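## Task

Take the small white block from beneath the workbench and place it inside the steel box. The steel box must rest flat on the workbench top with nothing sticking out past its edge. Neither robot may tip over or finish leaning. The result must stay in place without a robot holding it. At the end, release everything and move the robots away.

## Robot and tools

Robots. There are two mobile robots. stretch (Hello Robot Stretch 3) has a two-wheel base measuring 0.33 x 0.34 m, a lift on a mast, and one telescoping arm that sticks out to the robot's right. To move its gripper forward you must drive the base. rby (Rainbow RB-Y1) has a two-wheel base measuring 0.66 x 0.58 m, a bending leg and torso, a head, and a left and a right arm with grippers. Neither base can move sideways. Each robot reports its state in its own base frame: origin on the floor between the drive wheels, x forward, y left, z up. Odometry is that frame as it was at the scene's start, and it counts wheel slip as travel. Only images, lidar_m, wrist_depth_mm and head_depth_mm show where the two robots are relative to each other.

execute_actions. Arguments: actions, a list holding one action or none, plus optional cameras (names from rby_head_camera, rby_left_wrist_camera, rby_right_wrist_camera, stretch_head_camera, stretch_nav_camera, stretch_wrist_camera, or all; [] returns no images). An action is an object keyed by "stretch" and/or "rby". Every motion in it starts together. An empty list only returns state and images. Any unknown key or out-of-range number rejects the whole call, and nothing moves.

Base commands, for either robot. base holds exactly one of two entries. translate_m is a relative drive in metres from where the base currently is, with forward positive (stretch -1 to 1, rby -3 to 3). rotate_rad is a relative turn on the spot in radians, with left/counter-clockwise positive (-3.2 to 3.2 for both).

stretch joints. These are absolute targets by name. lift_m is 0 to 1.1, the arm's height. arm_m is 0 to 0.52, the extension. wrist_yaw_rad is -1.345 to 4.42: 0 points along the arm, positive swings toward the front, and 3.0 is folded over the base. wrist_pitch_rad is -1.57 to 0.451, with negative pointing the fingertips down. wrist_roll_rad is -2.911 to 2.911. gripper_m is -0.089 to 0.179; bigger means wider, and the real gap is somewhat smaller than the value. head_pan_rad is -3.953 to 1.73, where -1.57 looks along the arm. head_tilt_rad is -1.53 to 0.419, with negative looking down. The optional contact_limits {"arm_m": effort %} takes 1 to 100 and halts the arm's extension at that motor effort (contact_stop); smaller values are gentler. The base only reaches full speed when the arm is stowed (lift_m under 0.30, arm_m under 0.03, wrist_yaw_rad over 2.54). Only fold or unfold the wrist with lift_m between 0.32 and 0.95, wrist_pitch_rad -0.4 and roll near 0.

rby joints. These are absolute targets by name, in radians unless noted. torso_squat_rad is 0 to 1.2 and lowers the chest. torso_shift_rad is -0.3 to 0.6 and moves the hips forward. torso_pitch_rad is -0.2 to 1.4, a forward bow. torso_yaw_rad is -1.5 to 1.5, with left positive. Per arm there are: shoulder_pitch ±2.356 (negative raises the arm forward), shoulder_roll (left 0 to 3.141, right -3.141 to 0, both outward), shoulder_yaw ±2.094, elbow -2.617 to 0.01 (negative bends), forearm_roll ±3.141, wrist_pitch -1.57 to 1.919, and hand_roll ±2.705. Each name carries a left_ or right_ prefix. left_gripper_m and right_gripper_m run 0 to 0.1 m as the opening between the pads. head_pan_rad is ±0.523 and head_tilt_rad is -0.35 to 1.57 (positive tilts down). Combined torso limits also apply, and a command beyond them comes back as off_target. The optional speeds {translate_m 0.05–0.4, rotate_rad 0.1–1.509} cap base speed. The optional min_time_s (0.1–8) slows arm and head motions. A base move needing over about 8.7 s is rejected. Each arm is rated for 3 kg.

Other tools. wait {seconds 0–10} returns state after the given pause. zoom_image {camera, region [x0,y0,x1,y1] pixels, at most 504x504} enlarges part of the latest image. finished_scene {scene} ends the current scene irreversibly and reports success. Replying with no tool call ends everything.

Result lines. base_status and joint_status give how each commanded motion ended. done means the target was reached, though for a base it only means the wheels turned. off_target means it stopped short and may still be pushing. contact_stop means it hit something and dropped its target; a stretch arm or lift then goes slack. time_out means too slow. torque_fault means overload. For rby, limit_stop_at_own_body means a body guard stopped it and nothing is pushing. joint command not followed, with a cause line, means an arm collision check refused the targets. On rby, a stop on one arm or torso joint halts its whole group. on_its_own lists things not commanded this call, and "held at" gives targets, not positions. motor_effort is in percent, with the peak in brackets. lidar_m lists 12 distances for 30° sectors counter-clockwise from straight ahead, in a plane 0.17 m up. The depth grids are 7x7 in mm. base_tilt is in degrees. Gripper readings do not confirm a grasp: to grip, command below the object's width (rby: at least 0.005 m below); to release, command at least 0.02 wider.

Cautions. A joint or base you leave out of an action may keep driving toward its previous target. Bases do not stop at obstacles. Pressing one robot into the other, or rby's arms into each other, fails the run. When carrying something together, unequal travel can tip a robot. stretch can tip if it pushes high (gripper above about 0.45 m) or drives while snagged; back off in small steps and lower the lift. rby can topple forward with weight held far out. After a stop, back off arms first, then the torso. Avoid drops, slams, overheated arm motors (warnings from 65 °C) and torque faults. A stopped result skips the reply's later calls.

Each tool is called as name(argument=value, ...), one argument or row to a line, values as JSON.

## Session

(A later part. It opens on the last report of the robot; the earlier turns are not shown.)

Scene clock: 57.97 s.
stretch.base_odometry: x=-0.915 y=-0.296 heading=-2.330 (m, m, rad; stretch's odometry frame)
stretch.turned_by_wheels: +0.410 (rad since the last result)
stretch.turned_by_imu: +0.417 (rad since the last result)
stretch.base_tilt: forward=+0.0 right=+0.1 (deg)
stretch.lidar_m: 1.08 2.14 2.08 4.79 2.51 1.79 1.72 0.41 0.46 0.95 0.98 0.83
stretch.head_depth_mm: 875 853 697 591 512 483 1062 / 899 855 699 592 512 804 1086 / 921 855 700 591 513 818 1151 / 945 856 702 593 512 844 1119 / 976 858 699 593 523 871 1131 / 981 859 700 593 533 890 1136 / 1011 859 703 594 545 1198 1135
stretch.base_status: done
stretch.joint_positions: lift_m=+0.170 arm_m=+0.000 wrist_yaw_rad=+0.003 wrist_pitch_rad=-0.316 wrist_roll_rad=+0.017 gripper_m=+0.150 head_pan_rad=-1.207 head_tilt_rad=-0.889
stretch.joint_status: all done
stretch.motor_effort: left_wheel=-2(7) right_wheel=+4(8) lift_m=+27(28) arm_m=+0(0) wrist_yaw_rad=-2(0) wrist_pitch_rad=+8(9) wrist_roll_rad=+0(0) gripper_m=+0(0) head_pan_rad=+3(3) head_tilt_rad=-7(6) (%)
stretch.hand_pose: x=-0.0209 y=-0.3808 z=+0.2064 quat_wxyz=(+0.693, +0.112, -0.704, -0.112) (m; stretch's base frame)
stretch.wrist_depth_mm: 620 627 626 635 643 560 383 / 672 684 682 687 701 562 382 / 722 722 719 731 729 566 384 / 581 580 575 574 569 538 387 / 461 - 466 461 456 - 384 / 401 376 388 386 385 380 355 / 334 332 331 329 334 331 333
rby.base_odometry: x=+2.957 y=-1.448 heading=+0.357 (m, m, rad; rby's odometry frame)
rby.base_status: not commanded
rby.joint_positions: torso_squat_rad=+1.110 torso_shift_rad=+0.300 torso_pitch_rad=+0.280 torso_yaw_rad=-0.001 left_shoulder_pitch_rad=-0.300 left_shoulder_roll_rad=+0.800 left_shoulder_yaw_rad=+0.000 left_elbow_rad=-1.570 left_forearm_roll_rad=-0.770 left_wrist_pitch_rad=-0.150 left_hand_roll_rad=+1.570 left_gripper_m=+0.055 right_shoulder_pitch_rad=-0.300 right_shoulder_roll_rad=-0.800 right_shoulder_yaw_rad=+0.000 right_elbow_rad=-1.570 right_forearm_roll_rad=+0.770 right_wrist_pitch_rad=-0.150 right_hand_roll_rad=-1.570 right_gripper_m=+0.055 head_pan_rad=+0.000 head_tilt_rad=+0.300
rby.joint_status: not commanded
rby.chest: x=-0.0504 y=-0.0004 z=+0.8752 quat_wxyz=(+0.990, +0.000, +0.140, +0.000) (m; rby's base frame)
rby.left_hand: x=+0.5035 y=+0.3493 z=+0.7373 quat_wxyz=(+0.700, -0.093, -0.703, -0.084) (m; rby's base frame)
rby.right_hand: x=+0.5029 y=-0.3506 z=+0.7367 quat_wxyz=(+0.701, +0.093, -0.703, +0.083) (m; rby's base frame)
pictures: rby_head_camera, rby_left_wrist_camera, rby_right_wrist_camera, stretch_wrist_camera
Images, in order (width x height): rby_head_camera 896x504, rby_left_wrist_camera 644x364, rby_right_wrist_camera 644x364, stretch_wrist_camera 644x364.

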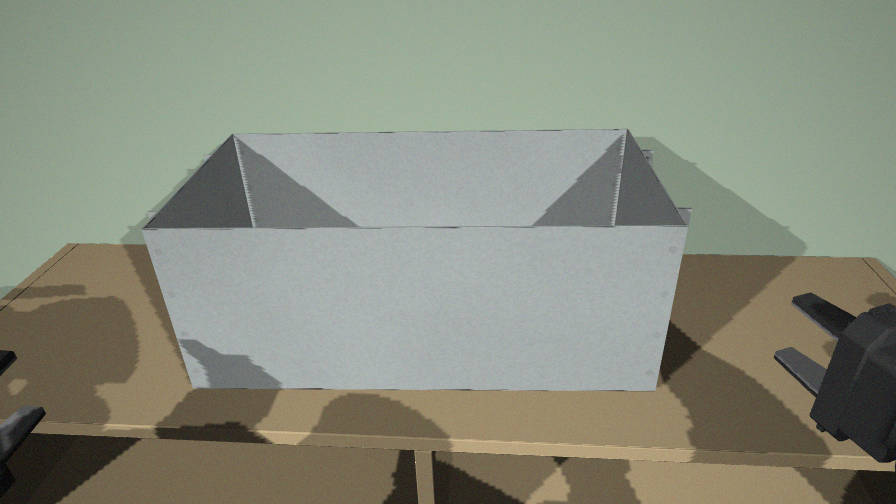

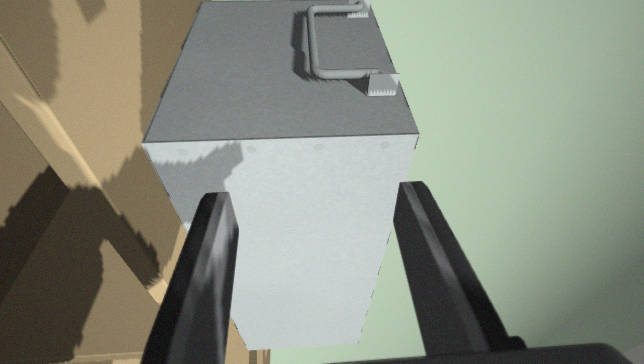

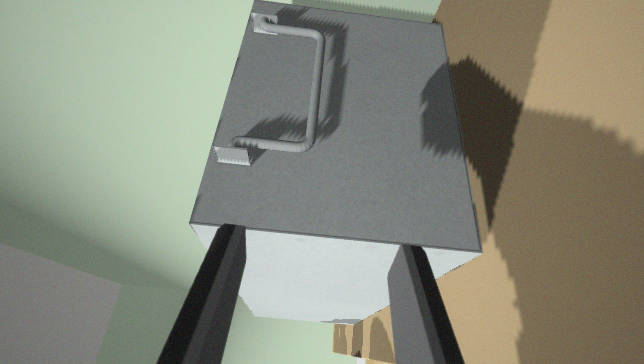

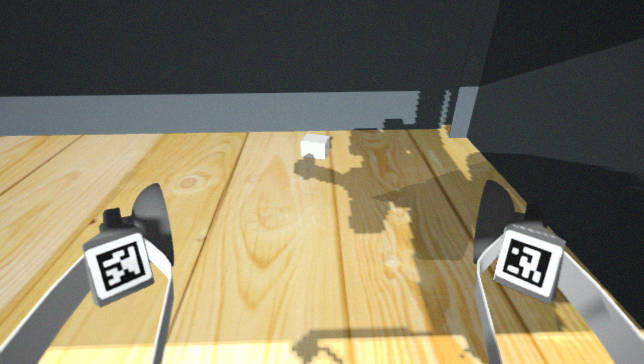

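execute_actions(
  actions=[
    {"stretch":{"joints":{"arm_m":0.3,"lift_m":0.13}},"rby":{"base":{"translate_m":0.2}}},
  ],
  cameras=[],
)

execute_actions(
  actions=[
    {"stretch":{"joints":{"arm_m":0.4,"lift_m":0.05,"wrist_pitch_rad":-0.53}},"rby":{"joints":{"left_wrist_pitch_rad":-0.35,"right_wrist_pitch_rad":-0.35}}},
  ],
  cameras=["stretch_wrist_camera","rby_left_wrist_camera","rby_right_wrist_camera"],
)

Scene clock: 63.07 s.
stretch.base_odometry: x=-0.915 y=-0.296 heading=-2.330 (m, m, rad; stretch's odometry frame)
stretch.turned_by_wheels: +0.000 (rad since the last result)
stretch.turned_by_imu: +0.001 (rad since the last result)
stretch.base_tilt: forward=-0.1 right=+0.1 (deg)
stretch.lidar_m: 1.07 2.25 2.28 4.81 2.51 1.79 1.73 0.41 0.46 0.95 0.98 0.83
stretch.head_depth_mm: 872 853 699 591 511 483 1058 / 894 854 699 591 512 805 1083 / 919 855 700 591 512 817 1107 / 947 853 701 591 513 843 1120 / 974 858 701 592 523 875 1133 / 982 859 703 594 535 891 1131 / 1011 857 701 593 543 1200 1132
stretch.base_status: not commanded
stretch.joint_positions: lift_m=+0.130 arm_m=+0.300 wrist_yaw_rad=+0.001 wrist_pitch_rad=-0.318 wrist_roll_rad=+0.017 gripper_m=+0.150 head_pan_rad=-1.207 head_tilt_rad=-0.889
stretch.joint_status: all done
stretch.motor_effort: left_wheel=-3(2) right_wheel=+3(4) lift_m=+28(28) arm_m=+4(5) wrist_yaw_rad=-1(2) wrist_pitch_rad=+8(8) wrist_roll_rad=+0(0) gripper_m=+0(0) head_pan_rad=+3(3) head_tilt_rad=-6(6) (%)
stretch.hand_pose: x=-0.0212 y=-0.6805 z=+0.1660 quat_wxyz=(+0.692, +0.112, -0.704, -0.113) (m; stretch's base frame)
stretch.wrist_depth_mm: 357 359 363 362 367 368 342 / 388 390 395 396 396 401 359 / 418 426 429 431 435 443 377 / 458 454 459 462 466 471 380 / 402 - 404 376 395 - 366 / 348 324 334 336 335 324 333 / 289 289 286 286 287 285 287
rby.base_odometry: x=+3.145 y=-1.378 heading=+0.358 (m, m, rad; rby's odometry frame)
rby.base_status: done
rby.joint_positions: torso_squat_rad=+1.110 torso_shift_rad=+0.300 torso_pitch_rad=+0.280 torso_yaw_rad=-0.001 left_shoulder_pitch_rad=-0.300 left_shoulder_roll_rad=+0.800 left_shoulder_yaw_rad=+0.000 left_elbow_rad=-1.570 left_forearm_roll_rad=-0.770 left_wrist_pitch_rad=-0.150 left_hand_roll_rad=+1.570 left_gripper_m=+0.055 right_shoulder_pitch_rad=-0.300 right_shoulder_roll_rad=-0.800 right_shoulder_yaw_rad=+0.000 right_elbow_rad=-1.570 right_forearm_roll_rad=+0.770 right_wrist_pitch_rad=-0.150 right_hand_roll_rad=-1.570 right_gripper_m=+0.055 head_pan_rad=+0.000 head_tilt_rad=+0.300
rby.joint_status: not commanded
rby.chest: x=-0.0504 y=-0.0004 z=+0.8752 quat_wxyz=(+0.990, +0.000, +0.140, +0.000) (m; rby's base frame)
rby.left_hand: x=+0.5035 y=+0.3493 z=+0.7373 quat_wxyz=(+0.700, -0.093, -0.703, -0.084) (m; rby's base frame)
rby.right_hand: x=+0.5029 y=-0.3506 z=+0.7367 quat_wxyz=(+0.701, +0.093, -0.702, +0.083) (m; rby's base frame)
pictures: none
No camera images: the call's "cameras" was empty. Leave "cameras" out to get every camera's image.

Scene clock: 65.03 s.
stretch.base_odometry: x=-0.915 y=-0.296 heading=-2.330 (m, m, rad; stretch's odometry frame)
stretch.turned_by_wheels: +0.000 (rad since the last result)
stretch.turned_by_imu: +0.001 (rad since the last result)
stretch.base_tilt: forward=+0.0 right=+0.1 (deg)
stretch.lidar_m: 1.08 2.25 2.28 4.78 2.51 1.79 1.72 0.41 0.46 0.95 0.98 0.83
stretch.head_depth_mm: 874 854 698 592 511 482 1058 / 900 852 699 591 512 803 1081 / 923 853 699 593 512 818 1101 / 945 855 701 592 513 843 1121 / 974 855 701 593 523 874 1128 / 981 860 702 592 533 889 1135 / 1016 856 703 594 544 1194 1134
stretch.base_status: not commanded
stretch.joint_positions: lift_m=+0.050 arm_m=+0.400 wrist_yaw_rad=+0.001 wrist_pitch_rad=-0.544 wrist_roll_rad=+0.017 gripper_m=+0.150 head_pan_rad=-1.207 head_tilt_rad=-0.889
stretch.joint_status: all done
stretch.motor_effort: left_wheel=-3(2) right_wheel=+4(5) lift_m=+27(27) arm_m=+5(6) wrist_yaw_rad=-1(2) wrist_pitch_rad=+7(8) wrist_roll_rad=+0(0) gripper_m=+0(0) head_pan_rad=+3(3) head_tilt_rad=-6(5) (%)
stretch.hand_pose: x=-0.0213 y=-0.7513 z=+0.0357 quat_wxyz=(+0.676, +0.189, -0.686, -0.192) (m; stretch's base frame)
stretch.wrist_depth_mm: 285 287 290 293 296 299 307 / 314 316 318 313 317 319 321 / 272 273 271 226 268 269 269 / 231 229 230 229 229 227 229 / 201 - 199 200 200 - 199 / 182 173 176 176 176 171 175 / 156 159 158 158 158 158 158
rby.base_odometry: x=+3.145 y=-1.378 heading=+0.358 (m, m, rad; rby's odometry frame)
rby.base_status: not commanded
rby.joint_positions: torso_squat_rad=+1.110 torso_shift_rad=+0.300 torso_pitch_rad=+0.280 torso_yaw_rad=-0.001 left_shoulder_pitch_rad=-0.300 left_shoulder_roll_rad=+0.800 left_shoulder_yaw_rad=+0.000 left_elbow_rad=-1.570 left_forearm_roll_rad=-0.770 left_wrist_pitch_rad=-0.350 left_hand_roll_rad=+1.570 left_gripper_m=+0.055 right_shoulder_pitch_rad=-0.300 right_shoulder_roll_rad=-0.800 right_shoulder_yaw_rad=+0.000 right_elbow_rad=-1.570 right_forearm_roll_rad=+0.770 right_wrist_pitch_rad=-0.350 right_hand_roll_rad=-1.570 right_gripper_m=+0.055 head_pan_rad=+0.000 head_tilt_rad=+0.300
rby.joint_status: all done
rby.chest: x=-0.0504 y=-0.0004 z=+0.8752 quat_wxyz=(+0.990, +0.000, +0.140, +0.000) (m; rby's base frame)
rby.left_hand: x=+0.4876 y=+0.3061 z=+0.7379 quat_wxyz=(+0.688, -0.163, -0.691, -0.154) (m; rby's base frame)
rby.right_hand: x=+0.4871 y=-0.3074 z=+0.7373 quat_wxyz=(+0.688, +0.163, -0.691, +0.153) (m; rby's base frame)
pictures: rby_left_wrist_camera, rby_right_wrist_camera, stretch_wrist_camera
Images, in order (width x height): rby_left_wrist_camera 644x364, rby_right_wrist_camera 644x364, stretch_wrist_camera 644x364.

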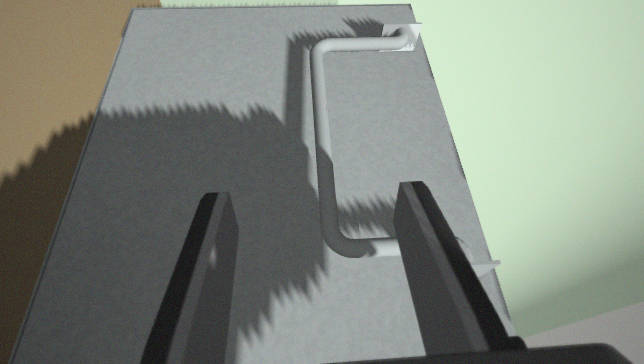

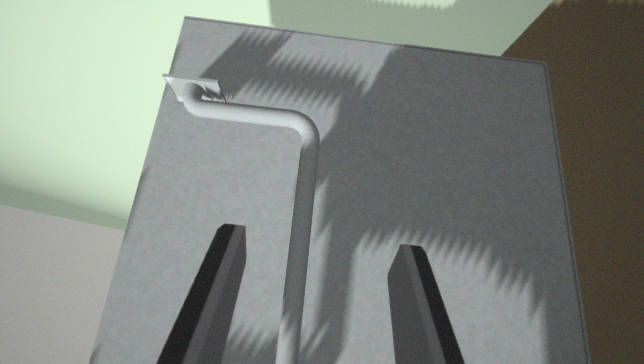

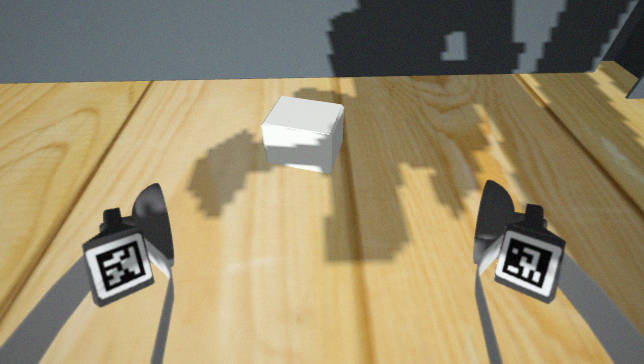

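execute_actions(
  actions=[
    {"stretch":{"joints":{"arm_m":0.48}},"rby":{"base":{"translate_m":0.03}}},
  ],
  cameras=[],
)

execute_actions(
  actions=[
    {"rby":{"base":{"rotate_rad":-0.04},"joints":{"right_wrist_pitch_rad":-0.45,"left_wrist_pitch_rad":-0.4}}},
  ],
  cameras=["stretch_wrist_camera","rby_left_wrist_camera","rby_right_wrist_camera"],
)

Scene clock: 68.67 s.
stretch.base_odometry: x=-0.915 y=-0.296 heading=-2.330 (m, m, rad; stretch's odometry frame)
stretch.turned_by_wheels: +0.000 (rad since the last result)
stretch.turned_by_imu: +0.001 (rad since the last result)
stretch.base_tilt: forward=+0.0 right=+0.1 (deg)
stretch.lidar_m: 1.07 2.28 2.31 4.81 2.51 1.79 1.73 0.41 0.46 0.95 0.98 0.83
stretch.head_depth_mm: 875 852 698 590 512 483 1056 / 896 856 701 592 513 803 1086 / 922 855 700 592 513 816 1102 / 945 856 699 592 514 842 1122 / 977 858 701 593 523 876 1130 / 985 858 702 593 534 888 1134 / 1011 859 702 593 546 1198 1139
stretch.base_status: not commanded
stretch.joint_positions: lift_m=+0.050 arm_m=+0.480 wrist_yaw_rad=+0.001 wrist_pitch_rad=-0.545 wrist_roll_rad=+0.017 gripper_m=+0.150 head_pan_rad=-1.207 head_tilt_rad=-0.889
stretch.joint_status: all done
stretch.motor_effort: left_wheel=-3(3) right_wheel=+5(4) lift_m=+28(27) arm_m=+4(5) wrist_yaw_rad=-1(1) wrist_pitch_rad=+7(7) wrist_roll_rad=+0(0) gripper_m=+0(0) head_pan_rad=+3(3) head_tilt_rad=-6(5) (%)
stretch.hand_pose: x=-0.0213 y=-0.8313 z=+0.0357 quat_wxyz=(+0.675, +0.189, -0.686, -0.192) (m; stretch's base frame)
stretch.wrist_depth_mm: 212 213 215 216 219 220 221 / 236 237 240 242 244 247 249 / 260 263 260 259 262 265 268 / 230 229 228 221 228 228 227 / 200 - 194 166 199 - 198 / 181 172 176 175 175 172 175 / 157 158 158 157 158 157 156
rby.base_odometry: x=+3.173 y=-1.368 heading=+0.359 (m, m, rad; rby's odometry frame)
rby.base_status: done
rby.joint_positions: torso_squat_rad=+1.110 torso_shift_rad=+0.300 torso_pitch_rad=+0.280 torso_yaw_rad=-0.001 left_shoulder_pitch_rad=-0.300 left_shoulder_roll_rad=+0.800 left_shoulder_yaw_rad=+0.000 left_elbow_rad=-1.570 left_forearm_roll_rad=-0.770 left_wrist_pitch_rad=-0.350 left_hand_roll_rad=+1.570 left_gripper_m=+0.055 right_shoulder_pitch_rad=-0.300 right_shoulder_roll_rad=-0.800 right_shoulder_yaw_rad=+0.000 right_elbow_rad=-1.570 right_forearm_roll_rad=+0.770 right_wrist_pitch_rad=-0.350 right_hand_roll_rad=-1.570 right_gripper_m=+0.055 head_pan_rad=+0.000 head_tilt_rad=+0.300
rby.joint_status: not commanded
rby.chest: x=-0.0505 y=-0.0004 z=+0.8752 quat_wxyz=(+0.990, +0.000, +0.140, +0.000) (m; rby's base frame)
rby.left_hand: x=+0.4876 y=+0.3061 z=+0.7380 quat_wxyz=(+0.687, -0.163, -0.691, -0.154) (m; rby's base frame)
rby.right_hand: x=+0.4871 y=-0.3074 z=+0.7374 quat_wxyz=(+0.688, +0.163, -0.691, +0.153) (m; rby's base frame)
pictures: none
No camera images: the call's "cameras" was empty. Leave "cameras" out to get every camera's image.

Scene clock: 69.60 s.
stretch.base_odometry: x=-0.915 y=-0.296 heading=-2.330 (m, m, rad; stretch's odometry frame)
stretch.turned_by_wheels: +0.000 (rad since the last result)
stretch.turned_by_imu: +0.000 (rad since the last result)
stretch.base_tilt: forward=+0.0 right=+0.1 (deg)
stretch.lidar_m: 1.08 2.28 2.31 4.82 2.51 1.79 1.73 0.41 0.46 0.95 0.98 0.83
stretch.head_depth_mm: 875 853 696 591 512 482 1063 / 899 852 699 591 512 801 1080 / 920 855 699 590 512 816 1104 / 946 853 699 591 512 845 1125 / 975 857 701 591 524 874 1133 / 983 856 702 593 534 889 1131 / 1012 856 701 592 545 1193 1131
stretch.base_status: not commanded
stretch.joint_positions: lift_m=+0.050 arm_m=+0.480 wrist_yaw_rad=+0.001 wrist_pitch_rad=-0.545 wrist_roll_rad=+0.017 gripper_m=+0.150 head_pan_rad=-1.207 head_tilt_rad=-0.889
stretch.joint_status: not commanded
stretch.motor_effort: left_wheel=-3(3) right_wheel=+5(4) lift_m=+27(27) arm_m=+5(5) wrist_yaw_rad=-1(1) wrist_pitch_rad=+7(7) wrist_roll_rad=+0(0) gripper_m=+0(0) head_pan_rad=+3(3) head_tilt_rad=-6(6) (%)
stretch.hand_pose: x=-0.0213 y=-0.8313 z=+0.0357 quat_wxyz=(+0.675, +0.189, -0.686, -0.192) (m; stretch's base frame)
stretch.wrist_depth_mm: 210 213 214 216 217 220 222 / 237 238 240 242 245 246 248 / 259 262 261 260 263 265 267 / 230 229 229 221 228 228 227 / 200 - 195 165 198 - 198 / 181 172 176 175 175 171 175 / 156 158 157 158 157 157 157
rby.base_odometry: x=+3.173 y=-1.368 heading=+0.320 (m, m, rad; rby's odometry frame)
rby.base_status: done
rby.joint_positions: torso_squat_rad=+1.110 torso_shift_rad=+0.300 torso_pitch_rad=+0.280 torso_yaw_rad=-0.001 left_shoulder_pitch_rad=-0.300 left_shoulder_roll_rad=+0.800 left_shoulder_yaw_rad=+0.000 left_elbow_rad=-1.570 left_forearm_roll_rad=-0.770 left_wrist_pitch_rad=-0.400 left_hand_roll_rad=+1.570 left_gripper_m=+0.055 right_shoulder_pitch_rad=-0.300 right_shoulder_roll_rad=-0.800 right_shoulder_yaw_rad=+0.000 right_elbow_rad=-1.570 right_forearm_roll_rad=+0.770 right_wrist_pitch_rad=-0.450 right_hand_roll_rad=-1.570 right_gripper_m=+0.055 head_pan_rad=+0.000 head_tilt_rad=+0.300
rby.joint_status: all done
rby.chest: x=-0.0505 y=-0.0004 z=+0.8752 quat_wxyz=(+0.990, +0.000, +0.140, +0.000) (m; rby's base frame)
rby.left_hand: x=+0.4823 y=+0.2958 z=+0.7381 quat_wxyz=(+0.683, -0.180, -0.687, -0.171) (m; rby's base frame)
rby.right_hand: x=+0.4761 y=-0.2871 z=+0.7377 quat_wxyz=(+0.679, +0.197, -0.682, +0.187) (m; rby's base frame)
pictures: rby_left_wrist_camera, rby_right_wrist_camera, stretch_wrist_camera
Images, in order (width x height): rby_left_wrist_camera 644x364, rby_right_wrist_camera 644x364, stretch_wrist_camera 644x364.

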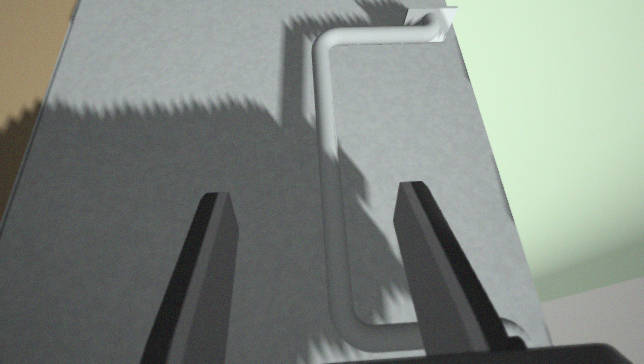

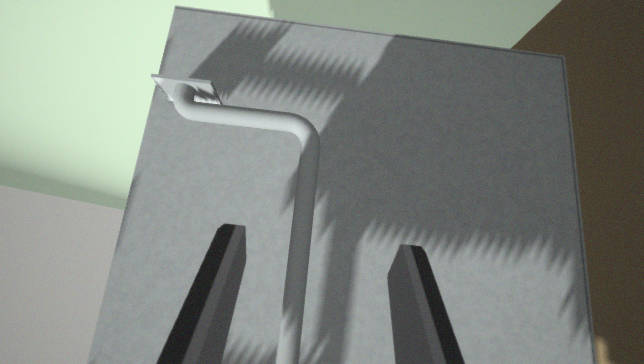

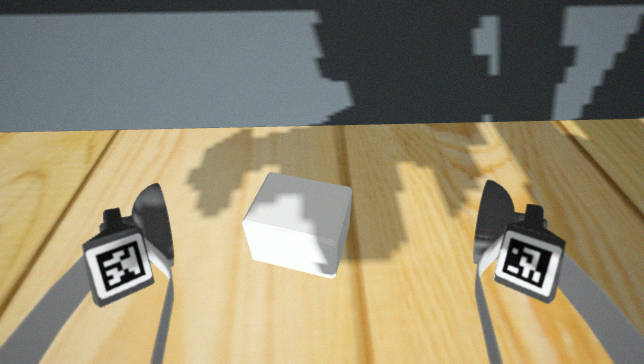

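execute_actions(
  actions=[
    {"stretch":{"joints":{"arm_m":0.49,"gripper_m":0.015,"lift_m":0.043}},"rby":{"base":{"translate_m":0.025},"joints":{"right_wrist_pitch_rad":-0.52,"left_wrist_pitch_rad":-0.47},"min_time_s":2}},
  ],
  cameras=["stretch_wrist_camera","rby_left_wrist_camera","rby_right_wrist_camera"],
)

Scene clock: 73.80 s.
stretch.base_odometry: x=-0.915 y=-0.296 heading=-2.330 (m, m, rad; stretch's odometry frame)
stretch.turned_by_wheels: +0.000 (rad since the last result)
stretch.turned_by_imu: +0.001 (rad since the last result)
stretch.base_tilt: forward=+0.1 right=+0.1 (deg)
stretch.lidar_m: 1.08 2.29 2.34 4.80 2.51 1.78 1.72 0.41 0.46 0.95 0.98 0.83
stretch.head_depth_mm: 875 852 698 590 513 483 1059 / 897 854 699 590 512 804 1088 / 920 854 699 591 513 815 1104 / 946 857 701 591 513 847 1118 / 969 857 702 593 522 875 1133 / 982 855 703 591 536 893 1131 / 1012 859 702 595 545 1194 1137
stretch.base_status: not commanded
stretch.joint_positions: lift_m=+0.043 arm_m=+0.490 wrist_yaw_rad=+0.001 wrist_pitch_rad=-0.545 wrist_roll_rad=+0.017 gripper_m=+0.016 head_pan_rad=-1.207 head_tilt_rad=-0.889
stretch.joint_status: all done
stretch.motor_effort: left_wheel=-3(2) right_wheel=+4(4) lift_m=+27(29) arm_m=+5(5) wrist_yaw_rad=-1(0) wrist_pitch_rad=+7(7) wrist_roll_rad=+0(0) gripper_m=-18(100) head_pan_rad=+2(3) head_tilt_rad=-5(5) (%)
stretch.hand_pose: x=-0.0213 y=-0.8412 z=+0.0285 quat_wxyz=(+0.675, +0.189, -0.686, -0.192) (m; stretch's base frame)
stretch.wrist_depth_mm: 202 203 205 207 208 209 211 / 226 228 229 231 233 234 238 / 248 250 249 249 251 254 255 / 220 220 220 169 218 218 217 / 192 190 - 152 187 189 188 / 169 169 165 164 164 168 167 / 152 151 151 151 150 150 150
rby.base_odometry: x=+3.197 y=-1.360 heading=+0.319 (m, m, rad; rby's odometry frame)
rby.base_status: done
rby.joint_positions: torso_squat_rad=+1.110 torso_shift_rad=+0.300 torso_pitch_rad=+0.280 torso_yaw_rad=-0.001 left_shoulder_pitch_rad=-0.300 left_shoulder_roll_rad=+0.801 left_shoulder_yaw_rad=+0.002 left_elbow_rad=-1.568 left_forearm_roll_rad=-0.770 left_wrist_pitch_rad=-0.468 left_hand_roll_rad=+1.570 left_gripper_m=+0.055 right_shoulder_pitch_rad=-0.300 right_shoulder_roll_rad=-0.801 right_shoulder_yaw_rad=-0.002 right_elbow_rad=-1.568 right_forearm_roll_rad=+0.770 right_wrist_pitch_rad=-0.518 right_hand_roll_rad=-1.570 right_gripper_m=+0.055 head_pan_rad=+0.000 head_tilt_rad=+0.300
rby.joint_status: all done
rby.chest: x=-0.0505 y=-0.0004 z=+0.8752 quat_wxyz=(+0.990, +0.000, +0.140, +0.000) (m; rby's base frame)
rby.left_hand: x=+0.4745 y=+0.2836 z=+0.7382 quat_wxyz=(+0.677, -0.202, -0.681, -0.194) (m; rby's base frame)
rby.right_hand: x=+0.4677 y=-0.2755 z=+0.7380 quat_wxyz=(+0.672, +0.219, -0.676, +0.210) (m; rby's base frame)
pictures: rby_left_wrist_camera, rby_right_wrist_camera, stretch_wrist_camera
Images, in order (width x height): rby_left_wrist_camera 644x364, rby_right_wrist_camera 644x364, stretch_wrist_camera 644x364.

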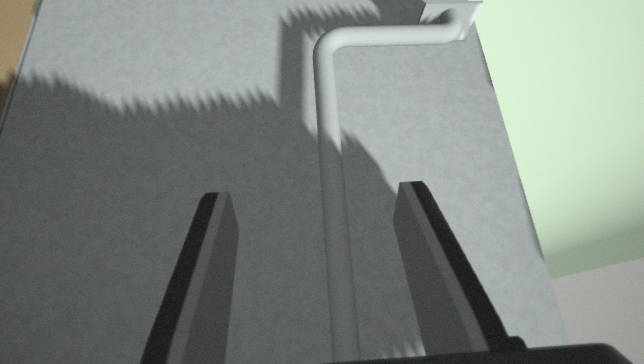

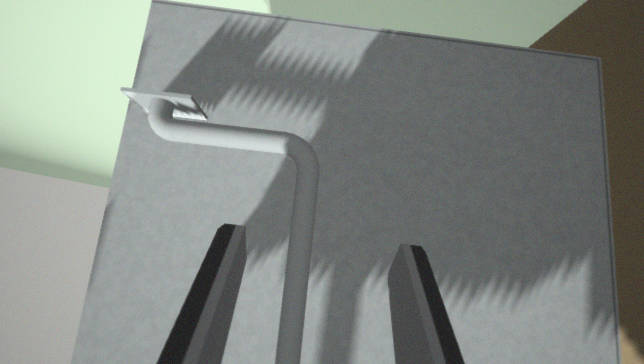

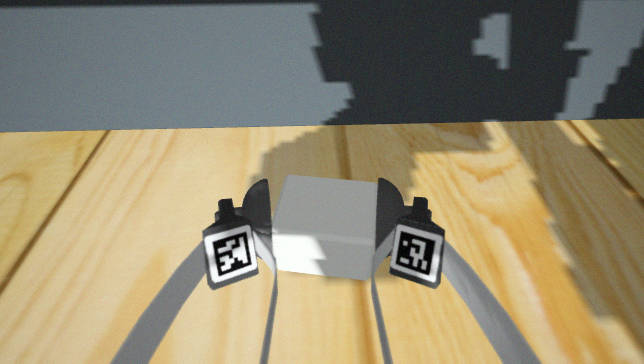

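Both in contact.

execute_actions(
  actions=[
    {"stretch":{"joints":{"lift_m":0.15,"wrist_pitch_rad":-0.3}},"rby":{"joints":{"left_gripper_m":0,"right_gripper_m":0}}},
  ],
  cameras=[],
)

execute_actions(
  actions=[
    {"stretch":{"joints":{"arm_m":0}},"rby":{"joints":{"torso_squat_rad":0.95}}},
  ],
  cameras=["stretch_wrist_camera","rby_head_camera","rby_right_wrist_camera"],
)

Scene clock: 77.83 s.
stretch.base_odometry: x=-0.915 y=-0.296 heading=-2.330 (m, m, rad; stretch's odometry frame)
stretch.turned_by_wheels: +0.000 (rad since the last result)
stretch.turned_by_imu: +0.001 (rad since the last result)
stretch.base_tilt: forward=-0.1 right=+0.1 (deg)
stretch.lidar_m: 1.08 2.31 2.34 4.81 2.52 1.79 1.73 0.41 0.46 0.85 0.98 0.83
stretch.head_depth_mm: 876 853 698 593 512 482 1058 / 900 853 700 592 513 802 1085 / 919 854 700 592 512 816 1099 / 945 855 702 591 512 844 1123 / 974 859 701 593 522 876 1133 / 982 856 703 593 534 889 1132 / 1012 858 703 593 544 1195 1136
stretch.base_status: not commanded
stretch.joint_positions: lift_m=+0.150 arm_m=+0.490 wrist_yaw_rad=+0.001 wrist_pitch_rad=-0.323 wrist_roll_rad=+0.017 gripper_m=+0.016 head_pan_rad=-1.207 head_tilt_rad=-0.889
stretch.joint_status: all done
stretch.motor_effort: left_wheel=-3(2) right_wheel=+4(4) lift_m=+46(46) arm_m=+4(4) wrist_yaw_rad=+0(0) wrist_pitch_rad=+11(10) wrist_roll_rad=+0(0) gripper_m=-18(18) head_pan_rad=+3(3) head_tilt_rad=-6(6) (%)
stretch.hand_pose: x=-0.0212 y=-0.8699 z=+0.1842 quat_wxyz=(+0.692, +0.113, -0.703, -0.115) (m; stretch's base frame)
stretch.wrist_depth_mm: 189 190 192 193 194 196 198 / 203 207 207 208 211 212 215 / 222 225 225 228 230 233 235 / 243 246 248 170 248 256 259 / 269 273 - 151 270 286 288 / 303 305 320 316 326 323 333 / 309 305 306 305 306 304 302
rby.base_odometry: x=+3.197 y=-1.360 heading=+0.319 (m, m, rad; rby's odometry frame)
rby.base_status: not commanded
rby.joint_positions: torso_squat_rad=+1.110 torso_shift_rad=+0.299 torso_pitch_rad=+0.278 torso_yaw_rad=-0.001 left_shoulder_pitch_rad=-0.302 left_shoulder_roll_rad=+0.802 left_shoulder_yaw_rad=+0.003 left_elbow_rad=-1.569 left_forearm_roll_rad=-0.769 left_wrist_pitch_rad=-0.469 left_hand_roll_rad=+1.570 left_gripper_m=+0.009 right_shoulder_pitch_rad=-0.303 right_shoulder_roll_rad=-0.802 right_shoulder_yaw_rad=-0.005 right_elbow_rad=-1.571 right_forearm_roll_rad=+0.769 right_wrist_pitch_rad=-0.519 right_hand_roll_rad=-1.570 right_gripper_m=+0.008 head_pan_rad=+0.000 head_tilt_rad=+0.300
rby.joint_status: left_gripper_m off_target (ended at +0.009, target +0.000); right_gripper_m off_target (ended at +0.008, target +0.000)
rby.chest: x=-0.0511 y=-0.0004 z=+0.8754 quat_wxyz=(+0.990, +0.000, +0.139, +0.000) (m; rby's base frame)
rby.left_hand: x=+0.4746 y=+0.2835 z=+0.7410 quat_wxyz=(+0.675, -0.202, -0.682, -0.194) (m; rby's base frame)
rby.right_hand: x=+0.4680 y=-0.2755 z=+0.7426 quat_wxyz=(+0.669, +0.218, -0.679, +0.211) (m; rby's base frame)
pictures: none
No camera images: the call's "cameras" was empty. Leave "cameras" out to get every camera's image.

Scene clock: 82.63 s.
stretch.base_odometry: x=-0.915 y=-0.296 heading=-2.330 (m, m, rad; stretch's odometry frame)
stretch.turned_by_wheels: +0.000 (rad since the last result)
stretch.turned_by_imu: +0.001 (rad since the last result)
stretch.base_tilt: forward=+0.0 right=+0.0 (deg)
stretch.lidar_m: 1.08 2.29 2.34 4.79 2.50 1.79 1.72 0.41 0.46 0.37 0.98 0.83
stretch.head_depth_mm: 874 855 699 591 513 483 1062 / 896 852 700 591 513 804 1087 / 924 858 700 591 514 818 1116 / 945 857 700 592 513 845 1118 / 975 857 701 591 524 874 1127 / 986 858 701 592 534 890 1134 / 1012 857 701 594 544 1192 1134
stretch.base_status: not commanded
stretch.joint_positions: lift_m=+0.150 arm_m=+0.000 wrist_yaw_rad=+0.001 wrist_pitch_rad=-0.323 wrist_roll_rad=+0.017 gripper_m=+0.016 head_pan_rad=-1.207 head_tilt_rad=-0.889
stretch.joint_status: all done
stretch.motor_effort: left_wheel=-2(3) right_wheel=+4(4) lift_m=+46(46) arm_m=-4(4) wrist_yaw_rad=-1(1) wrist_pitch_rad=+11(11) wrist_roll_rad=+0(0) gripper_m=-18(19) head_pan_rad=+3(3) head_tilt_rad=-6(6) (%)
stretch.hand_pose: x=-0.0213 y=-0.3807 z=+0.1842 quat_wxyz=(+0.692, +0.113, -0.703, -0.115) (m; stretch's base frame)
stretch.wrist_depth_mm: 627 628 631 634 634 565 378 / 676 677 677 689 703 568 384 / 699 699 701 688 701 563 383 / 531 534 534 169 532 508 386 / 433 430 - 151 415 422 387 / 360 357 349 346 347 352 354 / 311 310 308 309 308 307 307
rby.base_odometry: x=+3.197 y=-1.360 heading=+0.319 (m, m, rad; rby's odometry frame)
rby.base_status: not commanded
rby.joint_positions: torso_squat_rad=+0.950 torso_shift_rad=+0.301 torso_pitch_rad=+0.282 torso_yaw_rad=-0.001 left_shoulder_pitch_rad=-0.296 left_shoulder_roll_rad=+0.800 left_shoulder_yaw_rad=+0.000 left_elbow_rad=-1.566 left_forearm_roll_rad=-0.770 left_wrist_pitch_rad=-0.469 left_hand_roll_rad=+1.570 left_gripper_m=+0.006 right_shoulder_pitch_rad=-0.296 right_shoulder_roll_rad=-0.801 right_shoulder_yaw_rad=+0.000 right_elbow_rad=-1.566 right_forearm_roll_rad=+0.771 right_wrist_pitch_rad=-0.519 right_hand_roll_rad=-1.570 right_gripper_m=+0.008 head_pan_rad=+0.000 head_tilt_rad=+0.300
rby.joint_status: all done
rby.chest: x=-0.0211 y=-0.0004 z=+0.9667 quat_wxyz=(+0.990, +0.000, +0.141, +0.000) (m; rby's base frame)
rby.left_hand: x=+0.5025 y=+0.2838 z=+0.8252 quat_wxyz=(+0.680, -0.203, -0.678, -0.193) (m; rby's base frame)
rby.right_hand: x=+0.4958 y=-0.2759 z=+0.8252 quat_wxyz=(+0.675, +0.219, -0.673, +0.209) (m; rby's base frame)
pictures: rby_head_camera, rby_right_wrist_camera, stretch_wrist_camera
Images, in order (width x height): rby_head_camera 896x504, rby_right_wrist_camera 644x364, stretch_wrist_camera 644x364.

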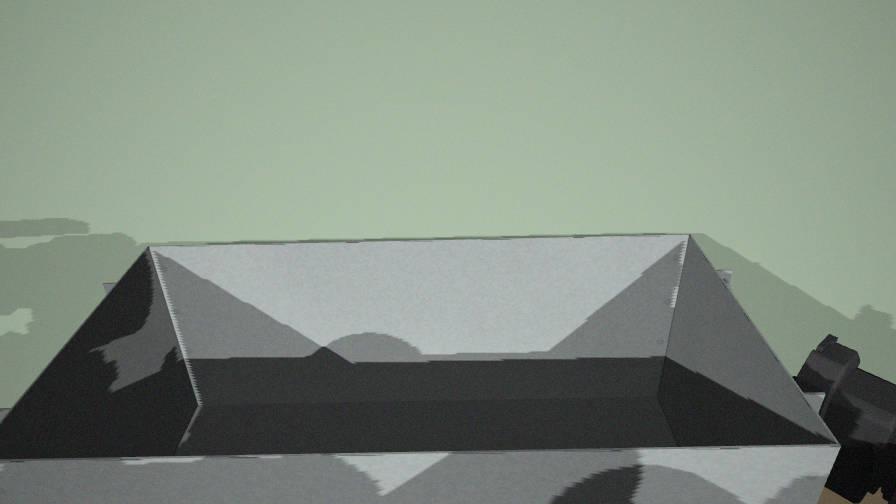

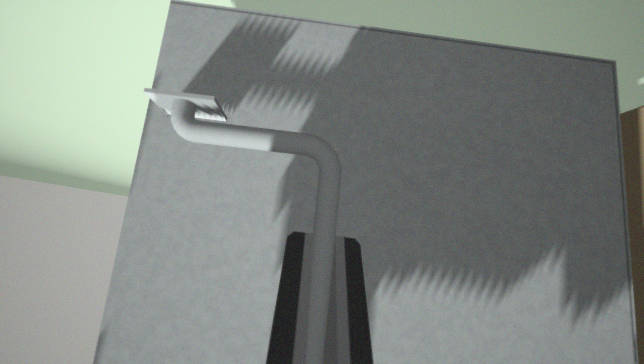

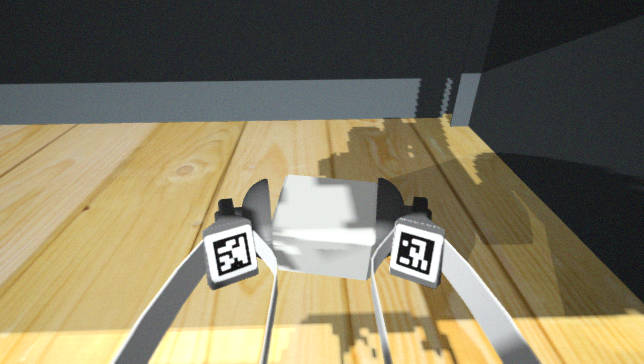

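execute_actions(
  actions=[
    {"stretch":{"joints":{"wrist_yaw_rad":1.5}},"rby":{"joints":{"torso_squat_rad":0.5,"torso_shift_rad":0.15,"head_tilt_rad":0}}},
  ],
  cameras=[],
)

execute_actions(
  actions=[
    {"stretch":{"base":{"translate_m":-0.8}},"rby":{"base":{"translate_m":-1.5},"speeds":{"translate_m":0.3}}},
  ],
  cameras=[],
)

execute_actions(
  actions=[
    {"stretch":{"joints":{"lift_m":1.09}},"rby":{"base":{"rotate_rad":-1.58},"speeds":{"rotate_rad":0.5}}},
  ],
  cameras=[],
)

execute_actions(
  actions=[
    {"stretch":{"joints":{"head_pan_rad":-0.3,"head_tilt_rad":-0.6}},"rby":{"base":{"translate_m":1.2},"speeds":{"translate_m":0.3}}},
  ],
  cameras=["rby_head_camera","stretch_nav_camera"],
)

Scene clock: 88.83 s.
stretch.base_odometry: x=-0.915 y=-0.296 heading=-2.330 (m, m, rad; stretch's odometry frame)
stretch.turned_by_wheels: +0.000 (rad since the last result)
stretch.turned_by_imu: +0.001 (rad since the last result)
stretch.base_tilt: forward=+0.0 right=+0.0 (deg)
stretch.lidar_m: 1.08 2.31 2.34 4.81 2.51 1.79 1.72 0.41 0.46 0.95 0.98 0.25
stretch.head_depth_mm: 873 852 697 590 513 483 1065 / 898 854 698 592 511 806 1089 / 922 856 701 593 512 819 1119 / 947 856 699 591 513 843 1126 / 972 858 701 592 524 873 1134 / 984 857 702 593 534 893 1134 / 1014 857 702 593 544 1196 1135
stretch.base_status: not commanded
stretch.joint_positions: lift_m=+0.150 arm_m=+0.000 wrist_yaw_rad=+1.497 wrist_pitch_rad=-0.323 wrist_roll_rad=+0.017 gripper_m=+0.016 head_pan_rad=-1.207 head_tilt_rad=-0.889
stretch.joint_status: all done
stretch.motor_effort: left_wheel=-2(2) right_wheel=+4(4) lift_m=+46(46) arm_m=-4(3) wrist_yaw_rad=+2(4) wrist_pitch_rad=+11(11) wrist_roll_rad=+0(0) gripper_m=-18(18) head_pan_rad=+3(3) head_tilt_rad=-5(6) (%)
stretch.hand_pose: x=+0.2133 y=-0.1627 z=+0.1842 quat_wxyz=(+0.585, +0.562, -0.439, +0.387) (m; stretch's base frame)
stretch.wrist_depth_mm: - - - - 652 659 688 / - - - 905 709 713 744 / 697 689 701 674 683 674 679 / 527 530 535 170 503 525 520 / 422 428 - 151 344 421 423 / 359 361 345 347 336 355 353 / 306 311 311 306 308 278 304
rby.base_odometry: x=+3.197 y=-1.360 heading=+0.319 (m, m, rad; rby's odometry frame)
rby.base_status: not commanded
rby.joint_positions: torso_squat_rad=+0.500 torso_shift_rad=+0.151 torso_pitch_rad=+0.282 torso_yaw_rad=-0.001 left_shoulder_pitch_rad=-0.296 left_shoulder_roll_rad=+0.800 left_shoulder_yaw_rad=+0.000 left_elbow_rad=-1.566 left_forearm_roll_rad=-0.770 left_wrist_pitch_rad=-0.469 left_hand_roll_rad=+1.570 left_gripper_m=+0.006 right_shoulder_pitch_rad=-0.296 right_shoulder_roll_rad=-0.801 right_shoulder_yaw_rad=+0.001 right_elbow_rad=-1.566 right_forearm_roll_rad=+0.771 right_wrist_pitch_rad=-0.519 right_hand_roll_rad=-1.570 right_gripper_m=+0.008 head_pan_rad=+0.000 head_tilt_rad=+0.000
rby.joint_status: all done
rby.chest: x=-0.0496 y=-0.0006 z=+1.1851 quat_wxyz=(+0.990, +0.000, +0.141, +0.000) (m; rby's base frame)
rby.left_hand: x=+0.4740 y=+0.2836 z=+1.0436 quat_wxyz=(+0.680, -0.203, -0.678, -0.193) (m; rby's base frame)
rby.right_hand: x=+0.4673 y=-0.2760 z=+1.0435 quat_wxyz=(+0.675, +0.219, -0.673, +0.209) (m; rby's base frame)
pictures: none
No camera images: the call's "cameras" was empty. Leave "cameras" out to get every camera's image.

Scene clock: 97.93 s.
stretch.base_odometry: x=-0.364 y=+0.285 heading=-2.330 (m, m, rad; stretch's odometry frame)
stretch.turned_by_wheels: +0.000 (rad since the last result)
stretch.turned_by_imu: +0.001 (rad since the last result)
stretch.base_tilt: forward=+0.0 right=+0.1 (deg)
stretch.lidar_m: 1.60 1.90 1.69 3.98 1.34 0.95 0.94 0.97 1.07 1.03 0.61 0.25
stretch.head_depth_mm: 889 1016 1191 1434 1430 1266 1132 / 913 1047 1233 1480 1429 1259 1129 / 936 1079 1278 1533 1433 1263 1147 / 963 1117 1326 1567 1434 1262 1154 / 986 1128 1298 1455 1416 1265 1133 / 998 916 1276 1153 1187 1235 1131 / 1016 858 781 1107 988 1077 1133
stretch.base_status: done
stretch.joint_positions: lift_m=+0.150 arm_m=+0.000 wrist_yaw_rad=+1.497 wrist_pitch_rad=-0.323 wrist_roll_rad=+0.017 gripper_m=+0.016 head_pan_rad=-1.207 head_tilt_rad=-0.889
stretch.joint_status: not commanded
stretch.motor_effort: left_wheel=-2(8) right_wheel=+4(4) lift_m=+47(46) arm_m=-3(3) wrist_yaw_rad=+2(2) wrist_pitch_rad=+11(11) wrist_roll_rad=+0(0) gripper_m=-18(18) head_pan_rad=+3(2) head_tilt_rad=-6(5) (%)
stretch.hand_pose: x=+0.2133 y=-0.1627 z=+0.1842 quat_wxyz=(+0.585, +0.562, -0.438, +0.387) (m; stretch's base frame)
stretch.wrist_depth_mm: - - - - 340 328 341 / - - - - 362 355 369 / 698 697 689 697 395 391 404 / 532 532 529 170 425 435 455 / 430 425 - 151 415 424 420 / 358 354 344 347 344 356 353 / 310 309 308 307 306 306 306
rby.base_odometry: x=+1.772 y=-1.831 heading=+0.319 (m, m, rad; rby's odometry frame)
rby.base_status: done
rby.joint_positions: torso_squat_rad=+0.500 torso_shift_rad=+0.151 torso_pitch_rad=+0.282 torso_yaw_rad=-0.001 left_shoulder_pitch_rad=-0.296 left_shoulder_roll_rad=+0.800 left_shoulder_yaw_rad=+0.000 left_elbow_rad=-1.566 left_forearm_roll_rad=-0.770 left_wrist_pitch_rad=-0.469 left_hand_roll_rad=+1.570 left_gripper_m=+0.006 right_shoulder_pitch_rad=-0.296 right_shoulder_roll_rad=-0.801 right_shoulder_yaw_rad=+0.001 right_elbow_rad=-1.566 right_forearm_roll_rad=+0.771 right_wrist_pitch_rad=-0.519 right_hand_roll_rad=-1.570 right_gripper_m=+0.008 head_pan_rad=+0.000 head_tilt_rad=+0.000
rby.joint_status: not commanded
rby.chest: x=-0.0496 y=-0.0006 z=+1.1851 quat_wxyz=(+0.990, +0.000, +0.141, +0.000) (m; rby's base frame)
rby.left_hand: x=+0.4740 y=+0.2836 z=+1.0436 quat_wxyz=(+0.680, -0.203, -0.678, -0.193) (m; rby's base frame)
rby.right_hand: x=+0.4672 y=-0.2760 z=+1.0435 quat_wxyz=(+0.675, +0.219, -0.673, +0.209) (m; rby's base frame)
pictures: none
No camera images: the call's "cameras" was empty. Leave "cameras" out to get every camera's image.

Scene clock: 107.30 s.
stretch.base_odometry: x=-0.364 y=+0.285 heading=-2.330 (m, m, rad; stretch's odometry frame)
stretch.turned_by_wheels: +0.000 (rad since the last result)
stretch.turned_by_imu: +0.002 (rad since the last result)
stretch.base_tilt: forward=+0.0 right=+0.1 (deg)
stretch.lidar_m: 1.60 2.15 1.93 3.95 1.33 0.95 0.94 0.97 1.08 1.03 0.61 0.51
stretch.head_depth_mm: 891 1005 - - 1435 1263 1133 / 912 1018 - - 1399 1261 1126 / 929 - - - 1403 1269 1133 / - - - - 1433 1268 1135 / - - - 1477 1417 1258 1128 / - - - 1128 1188 1236 1135 / - 846 741 1062 988 1078 1135
stretch.base_status: not commanded
stretch.joint_positions: lift_m=+1.090 arm_m=+0.000 wrist_yaw_rad=+1.497 wrist_pitch_rad=-0.322 wrist_roll_rad=+0.017 gripper_m=+0.016 head_pan_rad=-1.207 head_tilt_rad=-0.889
stretch.joint_status: all done
stretch.motor_effort: left_wheel=-2(2) right_wheel=+3(3) lift_m=+46(48) arm_m=-3(3) wrist_yaw_rad=+2(1) wrist_pitch_rad=+11(11) wrist_roll_rad=+0(0) gripper_m=-18(18) head_pan_rad=+2(2) head_tilt_rad=-6(6) (%)
stretch.hand_pose: x=+0.2134 y=-0.1627 z=+1.1244 quat_wxyz=(+0.585, +0.562, -0.439, +0.387) (m; stretch's base frame)
stretch.wrist_depth_mm: - - - - - - 922 / - - - - - - 937 / - - - - 961 970 908 / - - - 170 742 737 748 / - - - 152 588 601 591 / - - - - 533 538 888 / - - - - 813 820 830
rby.base_odometry: x=+1.772 y=-1.831 heading=-1.260 (m, m, rad; rby's odometry frame)
rby.base_status: done
rby.joint_positions: torso_squat_rad=+0.500 torso_shift_rad=+0.151 torso_pitch_rad=+0.282 torso_yaw_rad=-0.001 left_shoulder_pitch_rad=-0.296 left_shoulder_roll_rad=+0.800 left_shoulder_yaw_rad=+0.000 left_elbow_rad=-1.566 left_forearm_roll_rad=-0.770 left_wrist_pitch_rad=-0.469 left_hand_roll_rad=+1.570 left_gripper_m=+0.006 right_shoulder_pitch_rad=-0.296 right_shoulder_roll_rad=-0.801 right_shoulder_yaw_rad=+0.001 right_elbow_rad=-1.566 right_forearm_roll_rad=+0.771 right_wrist_pitch_rad=-0.519 right_hand_roll_rad=-1.570 right_gripper_m=+0.008 head_pan_rad=+0.000 head_tilt_rad=+0.000
rby.joint_status: not commanded
rby.chest: x=-0.0496 y=-0.0006 z=+1.1851 quat_wxyz=(+0.990, +0.000, +0.141, +0.000) (m; rby's base frame)
rby.left_hand: x=+0.4740 y=+0.2837 z=+1.0436 quat_wxyz=(+0.680, -0.203, -0.678, -0.193) (m; rby's base frame)
rby.right_hand: x=+0.4673 y=-0.2760 z=+1.0435 quat_wxyz=(+0.675, +0.219, -0.673, +0.209) (m; rby's base frame)
pictures: none
No camera images: the call's "cameras" was empty. Leave "cameras" out to get every camera's image.

Scene clock: 112.53 s.
stretch.base_odometry: x=-0.364 y=+0.285 heading=-2.330 (m, m, rad; stretch's odometry frame)
stretch.turned_by_wheels: +0.000 (rad since the last result)
stretch.turned_by_imu: +0.001 (rad since the last result)
stretch.base_tilt: forward=-0.1 right=+0.1 (deg)
stretch.lidar_m: 1.43 1.45 5.00 3.96 1.34 0.95 0.94 0.97 1.07 1.03 0.61 0.51
stretch.head_depth_mm: 1392 1454 1124 889 1087 984 1054 / 1609 1662 1134 858 649 836 952 / 1907 1825 1140 829 717 959 1029 / 2322 1844 1145 889 1237 1436 1252 / 3036 1860 1212 1592 1754 1479 1259 / 3210 1876 1960 2211 1802 1477 1265 / 3015 1346 3213 2328 1800 1486 1261
stretch.base_status: not commanded
stretch.joint_positions: lift_m=+1.090 arm_m=+0.000 wrist_yaw_rad=+1.497 wrist_pitch_rad=-0.322 wrist_roll_rad=+0.017 gripper_m=+0.016 head_pan_rad=-0.307 head_tilt_rad=-0.606
stretch.joint_status: all done
stretch.motor_effort: left_wheel=-2(2) right_wheel=+3(3) lift_m=+45(45) arm_m=-3(3) wrist_yaw_rad=+3(3) wrist_pitch_rad=+11(11) wrist_roll_rad=+0(0) gripper_m=-18(18) head_pan_rad=+3(41) head_tilt_rad=+2(21) (%)
stretch.hand_pose: x=+0.2134 y=-0.1627 z=+1.1244 quat_wxyz=(+0.585, +0.562, -0.439, +0.387) (m; stretch's base frame)
stretch.wrist_depth_mm: - - - - - - 908 / - - - - - - 926 / - - - - 940 961 897 / - - - 169 742 746 731 / - - - 151 593 596 587 / - - - - 530 544 901 / - - - - 810 838 835
rby.base_odometry: x=+2.139 y=-2.973 heading=-1.260 (m, m, rad; rby's odometry frame)
rby.base_status: done
rby.joint_positions: torso_squat_rad=+0.500 torso_shift_rad=+0.151 torso_pitch_rad=+0.282 torso_yaw_rad=-0.001 left_shoulder_pitch_rad=-0.296 left_shoulder_roll_rad=+0.800 left_shoulder_yaw_rad=+0.000 left_elbow_rad=-1.566 left_forearm_roll_rad=-0.770 left_wrist_pitch_rad=-0.469 left_hand_roll_rad=+1.570 left_gripper_m=+0.006 right_shoulder_pitch_rad=-0.296 right_shoulder_roll_rad=-0.801 right_shoulder_yaw_rad=+0.001 right_elbow_rad=-1.566 right_forearm_roll_rad=+0.771 right_wrist_pitch_rad=-0.519 right_hand_roll_rad=-1.570 right_gripper_m=+0.008 head_pan_rad=+0.000 head_tilt_rad=+0.000
rby.joint_status: not commanded
rby.chest: x=-0.0495 y=-0.0006 z=+1.1851 quat_wxyz=(+0.990, +0.000, +0.141, +0.000) (m; rby's base frame)
rby.left_hand: x=+0.4741 y=+0.2837 z=+1.0435 quat_wxyz=(+0.680, -0.203, -0.678, -0.193) (m; rby's base frame)
rby.right_hand: x=+0.4674 y=-0.2760 z=+1.0434 quat_wxyz=(+0.675, +0.219, -0.673, +0.209) (m; rby's base frame)
pictures: rby_head_camera, stretch_nav_camera (sideways: a quarter turn counterclockwise sets it upright)
Images, in order (width x height): rby_head_camera 896x504, stretch_nav_camera 672x504.

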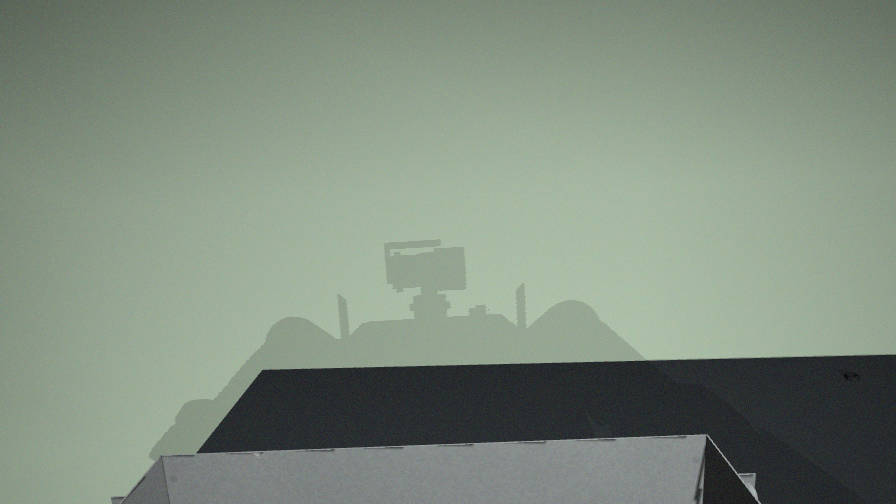

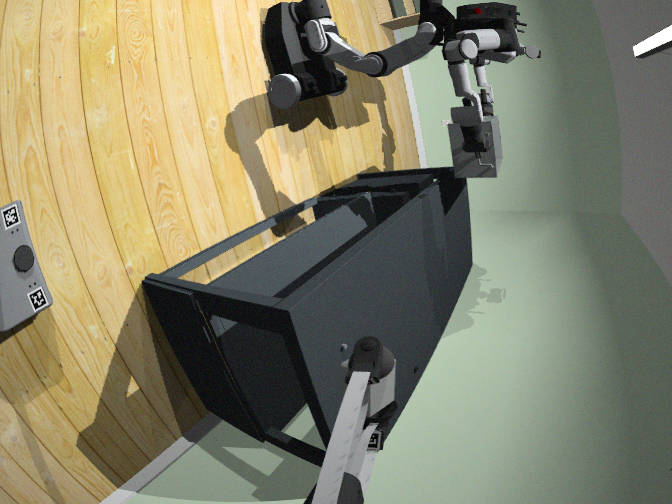

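execute_actions(
  actions=[
    {"rby":{"base":{"translate_m":0.5},"speeds":{"translate_m":0.25},"joints":{"head_tilt_rad":0.4,"head_pan_rad":0.3}}},
  ],
  cameras=["rby_head_camera","stretch_nav_camera","stretch_head_camera"],
)

Scene clock: 117.73 s.
stretch.base_odometry: x=-0.364 y=+0.285 heading=-2.330 (m, m, rad; stretch's odometry frame)
stretch.turned_by_wheels: +0.000 (rad since the last result)
stretch.turned_by_imu: +0.001 (rad since the last result)
stretch.base_tilt: forward=+0.0 right=+0.1 (deg)
stretch.lidar_m: 1.46 1.57 4.98 3.96 1.34 0.95 0.94 0.97 1.07 1.03 0.61 0.51
stretch.head_depth_mm: 1388 1452 1124 887 1096 984 1056 / 1615 1656 1134 858 648 832 953 / 1909 1831 1141 830 717 965 1025 / 2103 1569 1151 889 1242 1437 1256 / 2552 1569 1219 1598 1737 1474 1255 / 3127 1524 1974 2118 1789 1477 1259 / 1819 3260 1663 1855 1757 1487 1257
stretch.base_status: not commanded
stretch.joint_positions: lift_m=+1.090 arm_m=+0.000 wrist_yaw_rad=+1.497 wrist_pitch_rad=-0.322 wrist_roll_rad=+0.017 gripper_m=+0.016 head_pan_rad=-0.307 head_tilt_rad=-0.606
stretch.joint_status: not commanded
stretch.motor_effort: left_wheel=-2(2) right_wheel=+4(3) lift_m=+45(45) arm_m=-3(3) wrist_yaw_rad=+3(1) wrist_pitch_rad=+10(11) wrist_roll_rad=+0(0) gripper_m=-19(18) head_pan_rad=+3(3) head_tilt_rad=+2(2) (%)
stretch.hand_pose: x=+0.2134 y=-0.1627 z=+1.1244 quat_wxyz=(+0.585, +0.562, -0.439, +0.387) (m; stretch's base frame)
stretch.wrist_depth_mm: - - - - - - 934 / - - - - - - 919 / - - - - 965 983 898 / - - - 170 735 729 745 / - - - 151 583 595 589 / - - - - 528 540 895 / - - - - 799 837 840
rby.base_odometry: x=+2.292 y=-3.450 heading=-1.260 (m, m, rad; rby's odometry frame)
rby.base_status: done
rby.joint_positions: torso_squat_rad=+0.500 torso_shift_rad=+0.151 torso_pitch_rad=+0.282 torso_yaw_rad=-0.001 left_shoulder_pitch_rad=-0.296 left_shoulder_roll_rad=+0.800 left_shoulder_yaw_rad=+0.000 left_elbow_rad=-1.566 left_forearm_roll_rad=-0.770 left_wrist_pitch_rad=-0.469 left_hand_roll_rad=+1.570 left_gripper_m=+0.006 right_shoulder_pitch_rad=-0.296 right_shoulder_roll_rad=-0.801 right_shoulder_yaw_rad=+0.001 right_elbow_rad=-1.566 right_forearm_roll_rad=+0.771 right_wrist_pitch_rad=-0.519 right_hand_roll_rad=-1.570 right_gripper_m=+0.008 head_pan_rad=+0.300 head_tilt_rad=+0.400
rby.joint_status: all done
rby.chest: x=-0.0495 y=-0.0006 z=+1.1851 quat_wxyz=(+0.990, +0.000, +0.141, +0.000) (m; rby's base frame)
rby.left_hand: x=+0.4741 y=+0.2837 z=+1.0435 quat_wxyz=(+0.680, -0.203, -0.678, -0.193) (m; rby's base frame)
rby.right_hand: x=+0.4674 y=-0.2760 z=+1.0434 quat_wxyz=(+0.675, +0.219, -0.673, +0.209) (m; rby's base frame)
pictures: rby_head_camera, stretch_head_camera (sideways: a quarter turn clockwise sets it upright), stretch_nav_camera (sideways: a quarter turn counterclockwise sets it upright)
Images, in order (width x height): rby_head_camera 896x504, stretch_head_camera 896x504, stretch_nav_camera 672x504.

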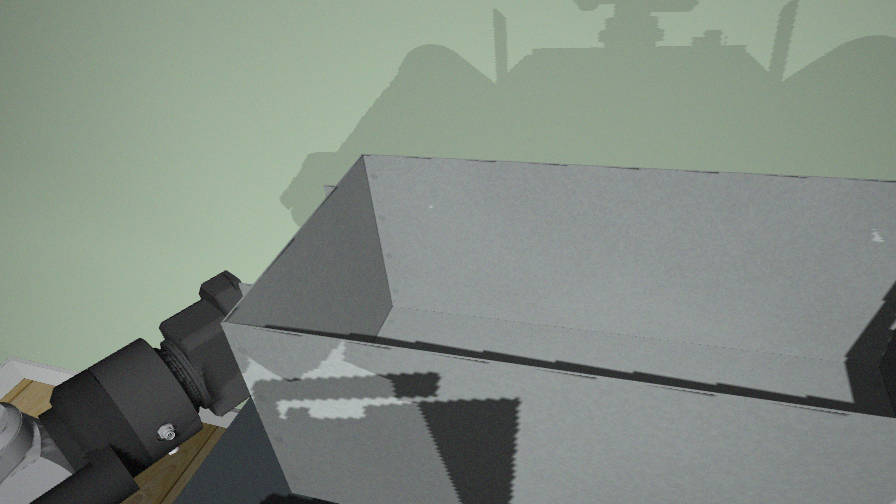

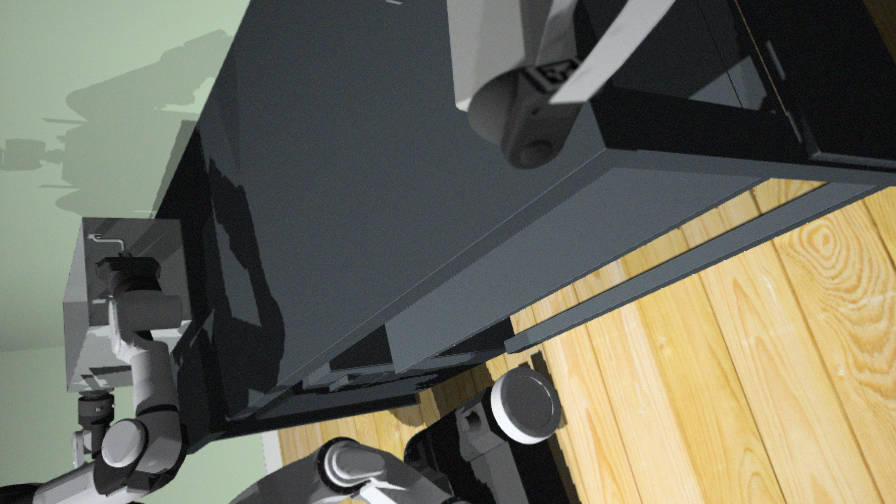

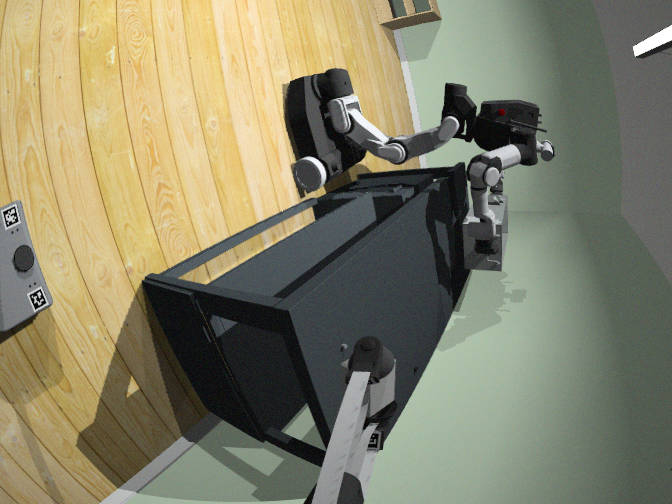

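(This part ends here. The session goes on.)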